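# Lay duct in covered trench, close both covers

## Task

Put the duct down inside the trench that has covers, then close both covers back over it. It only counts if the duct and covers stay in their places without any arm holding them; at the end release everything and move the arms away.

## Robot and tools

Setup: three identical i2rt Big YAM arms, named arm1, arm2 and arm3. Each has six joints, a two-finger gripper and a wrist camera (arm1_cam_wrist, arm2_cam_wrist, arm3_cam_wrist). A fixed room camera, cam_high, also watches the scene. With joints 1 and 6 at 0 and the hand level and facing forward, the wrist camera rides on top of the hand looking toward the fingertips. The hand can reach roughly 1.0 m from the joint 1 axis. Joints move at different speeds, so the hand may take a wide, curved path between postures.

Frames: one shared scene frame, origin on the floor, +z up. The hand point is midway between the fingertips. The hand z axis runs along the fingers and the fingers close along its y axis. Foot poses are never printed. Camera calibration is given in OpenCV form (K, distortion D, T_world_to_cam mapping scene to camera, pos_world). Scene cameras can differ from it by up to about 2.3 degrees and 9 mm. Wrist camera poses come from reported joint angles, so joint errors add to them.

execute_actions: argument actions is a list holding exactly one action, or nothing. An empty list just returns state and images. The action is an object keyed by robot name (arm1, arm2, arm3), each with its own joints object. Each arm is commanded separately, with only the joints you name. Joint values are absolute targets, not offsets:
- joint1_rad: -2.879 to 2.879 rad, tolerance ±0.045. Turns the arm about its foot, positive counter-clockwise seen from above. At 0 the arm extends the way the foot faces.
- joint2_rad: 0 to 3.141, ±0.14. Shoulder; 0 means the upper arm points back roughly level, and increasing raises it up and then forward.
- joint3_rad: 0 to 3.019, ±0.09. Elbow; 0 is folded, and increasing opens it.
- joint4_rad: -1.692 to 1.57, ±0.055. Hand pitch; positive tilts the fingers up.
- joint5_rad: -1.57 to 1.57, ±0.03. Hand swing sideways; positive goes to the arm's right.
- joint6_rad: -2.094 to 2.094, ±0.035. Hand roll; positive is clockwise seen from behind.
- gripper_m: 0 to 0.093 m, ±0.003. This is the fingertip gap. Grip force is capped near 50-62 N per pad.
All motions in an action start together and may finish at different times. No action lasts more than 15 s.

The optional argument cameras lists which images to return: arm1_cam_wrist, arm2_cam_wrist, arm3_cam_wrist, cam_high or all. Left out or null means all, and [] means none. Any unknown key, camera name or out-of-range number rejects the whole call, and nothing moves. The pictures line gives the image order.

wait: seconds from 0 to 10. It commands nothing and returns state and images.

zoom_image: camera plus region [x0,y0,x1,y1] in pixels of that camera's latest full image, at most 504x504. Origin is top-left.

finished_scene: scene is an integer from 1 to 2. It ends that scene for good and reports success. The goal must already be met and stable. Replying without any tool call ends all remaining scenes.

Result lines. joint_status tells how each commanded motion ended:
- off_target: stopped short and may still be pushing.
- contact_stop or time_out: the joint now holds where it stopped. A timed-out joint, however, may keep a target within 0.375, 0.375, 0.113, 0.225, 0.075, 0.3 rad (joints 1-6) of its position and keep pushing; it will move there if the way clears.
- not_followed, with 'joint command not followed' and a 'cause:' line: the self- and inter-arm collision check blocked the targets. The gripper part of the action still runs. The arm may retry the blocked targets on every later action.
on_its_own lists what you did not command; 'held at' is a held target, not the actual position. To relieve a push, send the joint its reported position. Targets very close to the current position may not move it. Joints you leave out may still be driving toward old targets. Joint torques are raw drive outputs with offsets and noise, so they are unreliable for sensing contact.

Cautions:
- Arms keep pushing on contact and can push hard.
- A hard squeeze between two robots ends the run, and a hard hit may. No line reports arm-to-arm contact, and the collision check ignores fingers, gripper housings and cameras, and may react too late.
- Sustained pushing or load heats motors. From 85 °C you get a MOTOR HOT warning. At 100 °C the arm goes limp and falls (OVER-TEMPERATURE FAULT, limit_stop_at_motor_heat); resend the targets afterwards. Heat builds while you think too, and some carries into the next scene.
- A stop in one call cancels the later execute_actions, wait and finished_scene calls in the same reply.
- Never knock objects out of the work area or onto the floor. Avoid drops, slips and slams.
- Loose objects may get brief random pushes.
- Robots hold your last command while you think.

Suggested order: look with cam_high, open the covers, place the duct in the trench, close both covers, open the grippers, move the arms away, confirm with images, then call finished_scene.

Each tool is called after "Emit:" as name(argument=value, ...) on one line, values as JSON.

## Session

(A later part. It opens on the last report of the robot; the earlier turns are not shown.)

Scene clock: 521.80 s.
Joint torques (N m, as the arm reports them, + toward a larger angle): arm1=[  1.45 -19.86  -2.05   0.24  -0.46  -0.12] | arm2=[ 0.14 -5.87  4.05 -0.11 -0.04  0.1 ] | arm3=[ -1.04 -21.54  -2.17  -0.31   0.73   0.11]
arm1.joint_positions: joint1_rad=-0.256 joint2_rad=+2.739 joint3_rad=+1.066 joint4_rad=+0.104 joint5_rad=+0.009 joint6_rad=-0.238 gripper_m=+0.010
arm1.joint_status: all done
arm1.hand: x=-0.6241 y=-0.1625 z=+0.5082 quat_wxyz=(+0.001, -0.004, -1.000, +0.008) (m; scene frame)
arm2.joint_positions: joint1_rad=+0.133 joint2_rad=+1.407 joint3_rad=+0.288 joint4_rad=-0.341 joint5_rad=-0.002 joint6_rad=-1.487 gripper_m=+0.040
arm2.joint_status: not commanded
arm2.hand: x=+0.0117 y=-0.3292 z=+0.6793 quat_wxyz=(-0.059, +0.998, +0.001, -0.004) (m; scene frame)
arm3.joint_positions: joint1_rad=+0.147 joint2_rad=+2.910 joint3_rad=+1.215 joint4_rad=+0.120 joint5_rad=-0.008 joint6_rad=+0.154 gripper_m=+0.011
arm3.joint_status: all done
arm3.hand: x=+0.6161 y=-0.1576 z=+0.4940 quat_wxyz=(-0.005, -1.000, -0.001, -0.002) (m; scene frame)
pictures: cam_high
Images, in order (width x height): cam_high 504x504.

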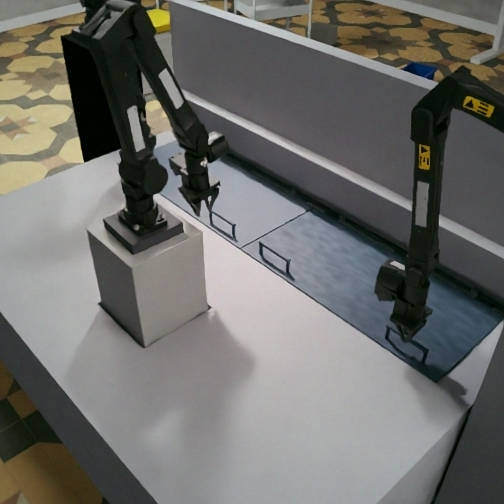

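Now the last few millimetres.

Emit:
execute_actions(actions=[{"arm1": {"joints": {"joint1_rad": -0.258, "joint2_rad": 2.745, "joint3_rad": 1.075, "joint4_rad": 0.105, "joint5_rad": 0.0, "joint6_rad": -0.255}}, "arm3": {"joints": {"joint1_rad": 0.150, "joint2_rad": 2.912, "joint3_rad": 1.225, "joint4_rad": 0.115, "joint5_rad": 0.0, "joint6_rad": 0.171}}}], cameras=["cam_high"])

Scene clock: 523.47 s.
Joint torques (N m, as the arm reports them, + toward a larger angle): arm1=[  0.46 -16.58  -0.4    0.56  -0.14  -0.15] | arm2=[ 0.24 -6.11  3.99 -0.02 -0.06  0.07] | arm3=[  0.26 -18.03  -0.62   0.13   0.33   0.14]
arm1.joint_positions: joint1_rad=-0.256 joint2_rad=+2.740 joint3_rad=+1.066 joint4_rad=+0.104 joint5_rad=+0.009 joint6_rad=-0.240 gripper_m=+0.010
arm1.joint_status: all done
arm1.hand: x=-0.6241 y=-0.1627 z=+0.5080 quat_wxyz=(+0.001, -0.004, -1.000, +0.008) (m; scene frame)
arm2.joint_positions: joint1_rad=+0.133 joint2_rad=+1.407 joint3_rad=+0.288 joint4_rad=-0.341 joint5_rad=-0.002 joint6_rad=-1.487 gripper_m=+0.040
arm2.joint_status: not commanded
arm2.hand: x=+0.0117 y=-0.3292 z=+0.6793 quat_wxyz=(-0.059, +0.998, +0.001, -0.004) (m; scene frame)
arm3.joint_positions: joint1_rad=+0.147 joint2_rad=+2.910 joint3_rad=+1.216 joint4_rad=+0.119 joint5_rad=-0.009 joint6_rad=+0.156 gripper_m=+0.011
arm3.joint_status: all done
arm3.hand: x=+0.6159 y=-0.1579 z=+0.4938 quat_wxyz=(-0.005, -1.000, +0.000, -0.002) (m; scene frame)
pictures: cam_high
Images, in order (width x height): cam_high 504x504.

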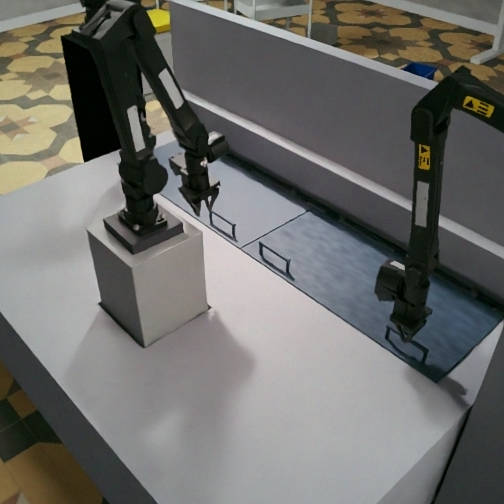

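Emit:
execute_actions(actions=[{"arm1": {"joints": {"gripper_m": 0.05}}, "arm3": {"joints": {"gripper_m": 0.05}}}])

Scene clock: 525.03 s.
Joint torques (N m, as the arm reports them, + toward a larger angle): arm1=[  0.66 -16.54  -0.36   0.61  -0.02  -0.09] | arm2=[ 0.46 -5.84  4.06 -0.08 -0.05  0.06] | arm3=[  0.17 -17.91  -0.98   0.17   0.07   0.1 ]
arm1.joint_positions: joint1_rad=-0.256 joint2_rad=+2.740 joint3_rad=+1.066 joint4_rad=+0.104 joint5_rad=+0.005 joint6_rad=-0.246 gripper_m=+0.050
arm1.joint_status: all done
arm1.hand: x=-0.6239 y=-0.1620 z=+0.5080 quat_wxyz=(+0.001, -0.001, -1.000, +0.006) (m; scene frame)
arm2.joint_positions: joint1_rad=+0.133 joint2_rad=+1.407 joint3_rad=+0.288 joint4_rad=-0.341 joint5_rad=-0.002 joint6_rad=-1.487 gripper_m=+0.040
arm2.joint_status: not commanded
arm2.hand: x=+0.0117 y=-0.3292 z=+0.6793 quat_wxyz=(-0.059, +0.998, +0.001, -0.004) (m; scene frame)
arm3.joint_positions: joint1_rad=+0.147 joint2_rad=+2.910 joint3_rad=+1.221 joint4_rad=+0.119 joint5_rad=-0.002 joint6_rad=+0.161 gripper_m=+0.050
arm3.joint_status: all done
arm3.hand: x=+0.6124 y=-0.1573 z=+0.4936 quat_wxyz=(-0.002, -1.000, +0.002, +0.001) (m; scene frame)
pictures: arm1_cam_wrist, arm2_cam_wrist, arm3_cam_wrist, cam_high
camera_calibration (this result's frames):
arm1_cam_wrist: T_world_to_cam=[[0.0139804, -0.999764, 0.0166528, -0.159241], [-0.807379, -0.00146216, 0.590031, -0.797835], [-0.589867, -0.021694, -0.807209, 0.166562], [0, 0, 0, 1]] pos_world=[-0.543679, -0.156757, 0.60785]
arm2_cam_wrist: T_world_to_cam=[[-0.000711782, 0.995651, 0.0931642, 0.261934], [0.820805, -0.0526344, 0.568778, -0.404973], [0.571208, 0.0768745, -0.817198, 0.697486], [0, 0, 0, 1]] pos_world=[-0.0658192, -0.335729, 0.775921]
arm3_cam_wrist: T_world_to_cam=[[-0.00487324, 0.999985, 0.00265437, 0.162117], [0.821756, 0.0024921, 0.569835, -0.78], [0.569819, 0.00495818, -0.821755, 0.178015], [0, 0, 0, 1]] pos_world=[0.540323, -0.161054, 0.590326]
Images, in order (width x height): arm1_cam_wrist 504x504, arm2_cam_wrist 504x504, arm3_cam_wrist 504x504, cam_high 504x504.

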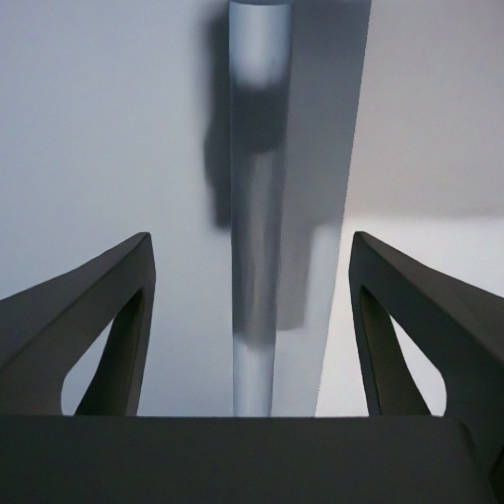

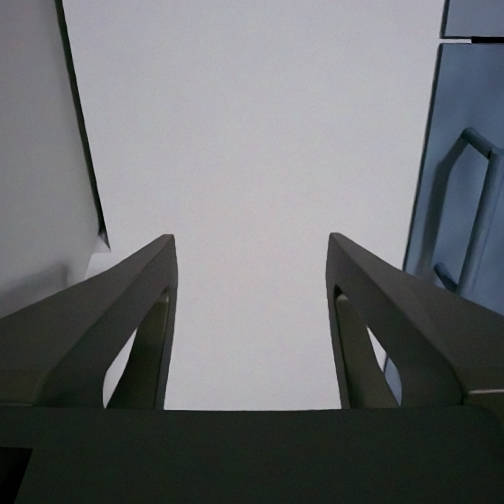

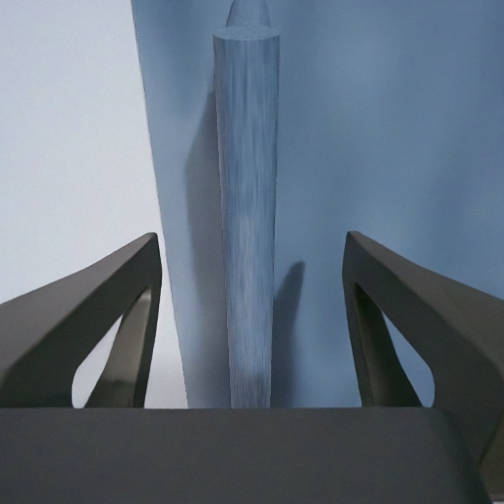

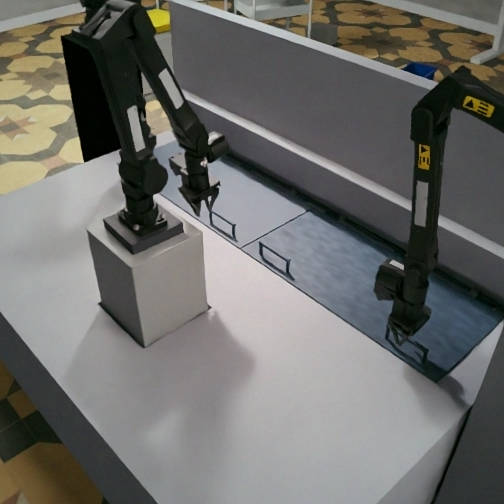

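Emit:
execute_actions(actions=[{"arm1": {"joints": {"joint2_rad": 2.59, "joint3_rad": 0.955, "joint4_rad": 0.066}}, "arm3": {"joints": {"joint2_rad": 2.755, "joint3_rad": 1.083, "joint4_rad": 0.10}}}], cameras=["cam_high"])

Emit:
execute_actions(actions=[{"arm1": {"joints": {"joint2_rad": 2.17, "joint3_rad": 0.77, "joint4_rad": -0.17}}, "arm3": {"joints": {"joint2_rad": 2.33, "joint3_rad": 0.82, "joint4_rad": -0.07}}}])

Scene clock: 532.43 s.
Joint torques (N m, as the arm reports them, + toward a larger angle): arm1=[  0.44 -17.65  -0.79   0.43  -0.01  -0.1 ] | arm2=[ 0.59 -6.05  4.15 -0.05 -0.03  0.1 ] | arm3=[  0.23 -18.16  -1.23   0.16   0.06   0.1 ]
arm1.joint_positions: joint1_rad=-0.256 joint2_rad=+2.593 joint3_rad=+0.955 joint4_rad=+0.068 joint5_rad=+0.005 joint6_rad=-0.246 gripper_m=+0.050
arm1.joint_status: all done
arm1.hand: x=-0.6264 y=-0.1610 z=+0.5608 quat_wxyz=(+0.000, -0.001, -1.000, +0.006) (m; scene frame)
arm2.joint_positions: joint1_rad=+0.133 joint2_rad=+1.407 joint3_rad=+0.288 joint4_rad=-0.341 joint5_rad=-0.002 joint6_rad=-1.487 gripper_m=+0.040
arm2.joint_status: not commanded
arm2.hand: x=+0.0117 y=-0.3292 z=+0.6793 quat_wxyz=(-0.059, +0.998, +0.001, -0.004) (m; scene frame)
arm3.joint_positions: joint1_rad=+0.147 joint2_rad=+2.754 joint3_rad=+1.085 joint4_rad=+0.105 joint5_rad=-0.002 joint6_rad=+0.161 gripper_m=+0.050
arm3.joint_status: all done
arm3.hand: x=+0.6116 y=-0.1573 z=+0.5522 quat_wxyz=(-0.003, -1.000, +0.002, +0.004) (m; scene frame)
pictures: cam_high
Images, in order (width x height): cam_high 504x504.

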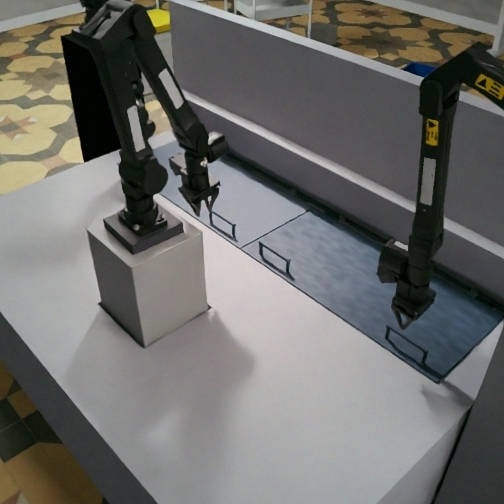

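Scene clock: 533.63 s.
Joint torques (N m, as the arm reports them, + toward a larger angle): arm1=[  0.44 -14.28   1.33   0.33  -0.02  -0.09] | arm2=[ 0.36 -5.8   4.05 -0.03 -0.04  0.09] | arm3=[  0.28 -15.24   0.06   0.22   0.06   0.11]
arm1.joint_positions: joint1_rad=-0.256 joint2_rad=+2.162 joint3_rad=+0.770 joint4_rad=-0.163 joint5_rad=+0.005 joint6_rad=-0.246 gripper_m=+0.050
arm1.joint_status: all done
arm1.hand: x=-0.6204 y=-0.1613 z=+0.7030 quat_wxyz=(-0.006, +0.000, -1.000, +0.008) (m; scene frame)
arm2.joint_positions: joint1_rad=+0.133 joint2_rad=+1.407 joint3_rad=+0.288 joint4_rad=-0.341 joint5_rad=-0.002 joint6_rad=-1.487 gripper_m=+0.040
arm2.joint_status: not commanded
arm2.hand: x=+0.0117 y=-0.3292 z=+0.6793 quat_wxyz=(-0.059, +0.998, +0.001, -0.004) (m; scene frame)
arm3.joint_positions: joint1_rad=+0.147 joint2_rad=+2.317 joint3_rad=+0.823 joint4_rad=-0.066 joint5_rad=-0.002 joint6_rad=+0.161 gripper_m=+0.050
arm3.joint_status: all done
arm3.hand: x=+0.6133 y=-0.1568 z=+0.7033 quat_wxyz=(-0.003, -1.000, +0.002, +0.006) (m; scene frame)
pictures: arm1_cam_wrist, arm2_cam_wrist, arm3_cam_wrist, cam_high
camera_calibration (this result's frames):
arm1_cam_wrist: T_world_to_cam=[[0.0145906, -0.999683, 0.0205041, -0.16417], [-0.815799, -0.0000447572, 0.578336, -0.906883], [-0.578152, -0.0251655, -0.815541, 0.338622], [0, 0, 0, 1]] pos_world=[-0.541664, -0.155637, 0.804009]
arm2_cam_wrist: T_world_to_cam=[[-0.000711782, 0.995651, 0.0931642, 0.261934], [0.820805, -0.0526344, 0.568778, -0.404973], [0.571208, 0.0768745, -0.817198, 0.697486], [0, 0, 0, 1]] pos_world=[-0.0658192, -0.335729, 0.775921]
arm3_cam_wrist: T_world_to_cam=[[-0.00445361, 0.999989, 0.00115164, 0.161813], [0.827299, 0.00303756, 0.561754, -0.897825], [0.561745, 0.00345459, -0.827304, 0.358472], [0, 0, 0, 1]] pos_world=[0.542121, -0.160323, 0.800736]
Images, in order (width x height): arm1_cam_wrist 504x504, arm2_cam_wrist 504x504, arm3_cam_wrist 504x504, cam_high 504x504.

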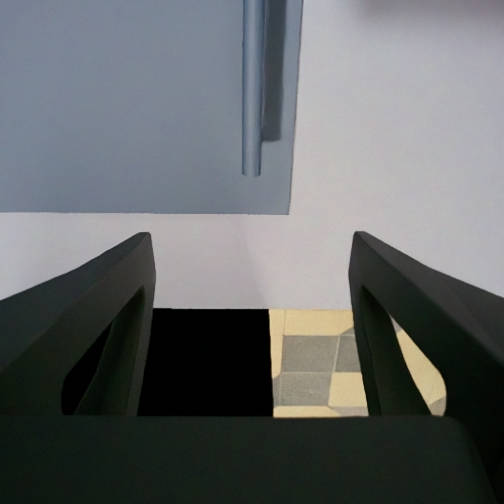

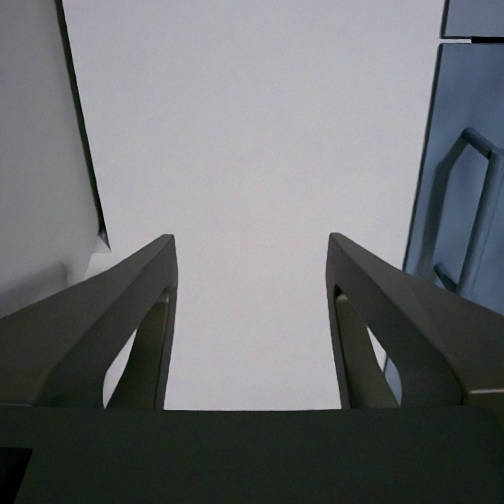

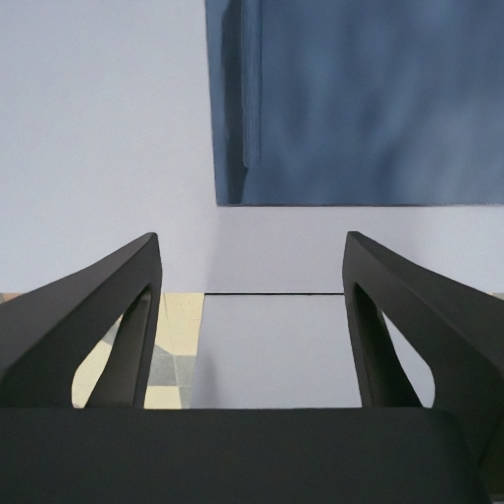

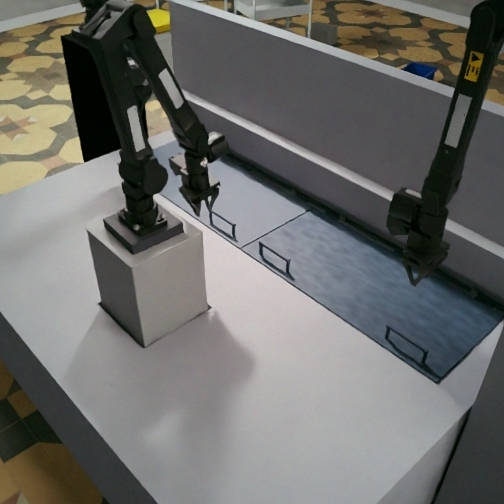

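Emit:
zoom_image(camera="cam_high", region=[200, 190, 504, 400])

Region (200, 190, 504, 400) of cam_high's 504x504 image, scaled by 1.658, with more detail than that image has; it fills the top 348 rows of this view, and the rest is white.

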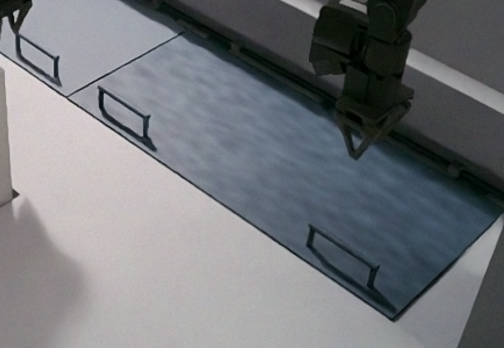

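Emit:
execute_actions(actions=[{"arm1": {"joints": {"joint2_rad": 1.6, "joint3_rad": 0.5, "joint4_rad": -0.4}}, "arm3": {"joints": {"joint2_rad": 1.6, "joint3_rad": 0.5, "joint4_rad": -0.4}}}], cameras=["cam_high"])

Scene clock: 537.07 s.
Joint torques (N m, as the arm reports them, + toward a larger angle): arm1=[ 0.51 -9.82  4.06  0.53 -0.01 -0.09] | arm2=[ 0.78 -5.96  4.15 -0.13 -0.05  0.08] | arm3=[  0.24 -10.2    3.44   0.1    0.07   0.09]
arm1.joint_positions: joint1_rad=-0.256 joint2_rad=+1.602 joint3_rad=+0.499 joint4_rad=-0.397 joint5_rad=+0.005 joint6_rad=-0.246 gripper_m=+0.050
arm1.joint_status: all done
arm1.hand: x=-0.6880 y=-0.1432 z=+0.8384 quat_wxyz=(-0.033, +0.000, -0.999, +0.015) (m; scene frame)
arm2.joint_positions: joint1_rad=+0.133 joint2_rad=+1.407 joint3_rad=+0.288 joint4_rad=-0.341 joint5_rad=-0.002 joint6_rad=-1.487 gripper_m=+0.040
arm2.joint_status: not commanded
arm2.hand: x=+0.0117 y=-0.3292 z=+0.6793 quat_wxyz=(-0.059, +0.998, +0.001, -0.004) (m; scene frame)
arm3.joint_positions: joint1_rad=+0.147 joint2_rad=+1.603 joint3_rad=+0.497 joint4_rad=-0.391 joint5_rad=-0.002 joint6_rad=+0.161 gripper_m=+0.050
arm3.joint_status: all done
arm3.hand: x=+0.6820 y=-0.1455 z=+0.8877 quat_wxyz=(-0.008, -0.999, +0.002, +0.038) (m; scene frame)
pictures: cam_high
Images, in order (width x height): cam_high 504x504.

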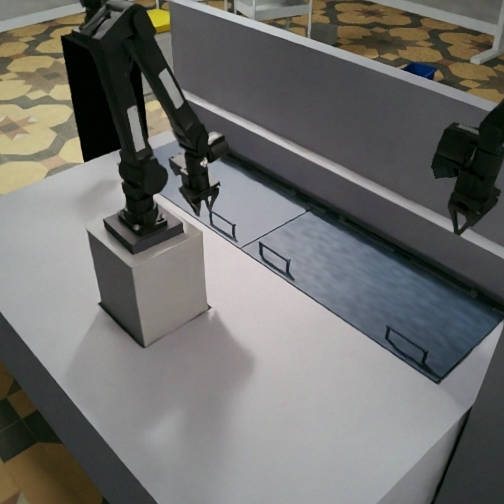

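Emit:
finished_scene(scene=1)

The scene is finished: the task was done.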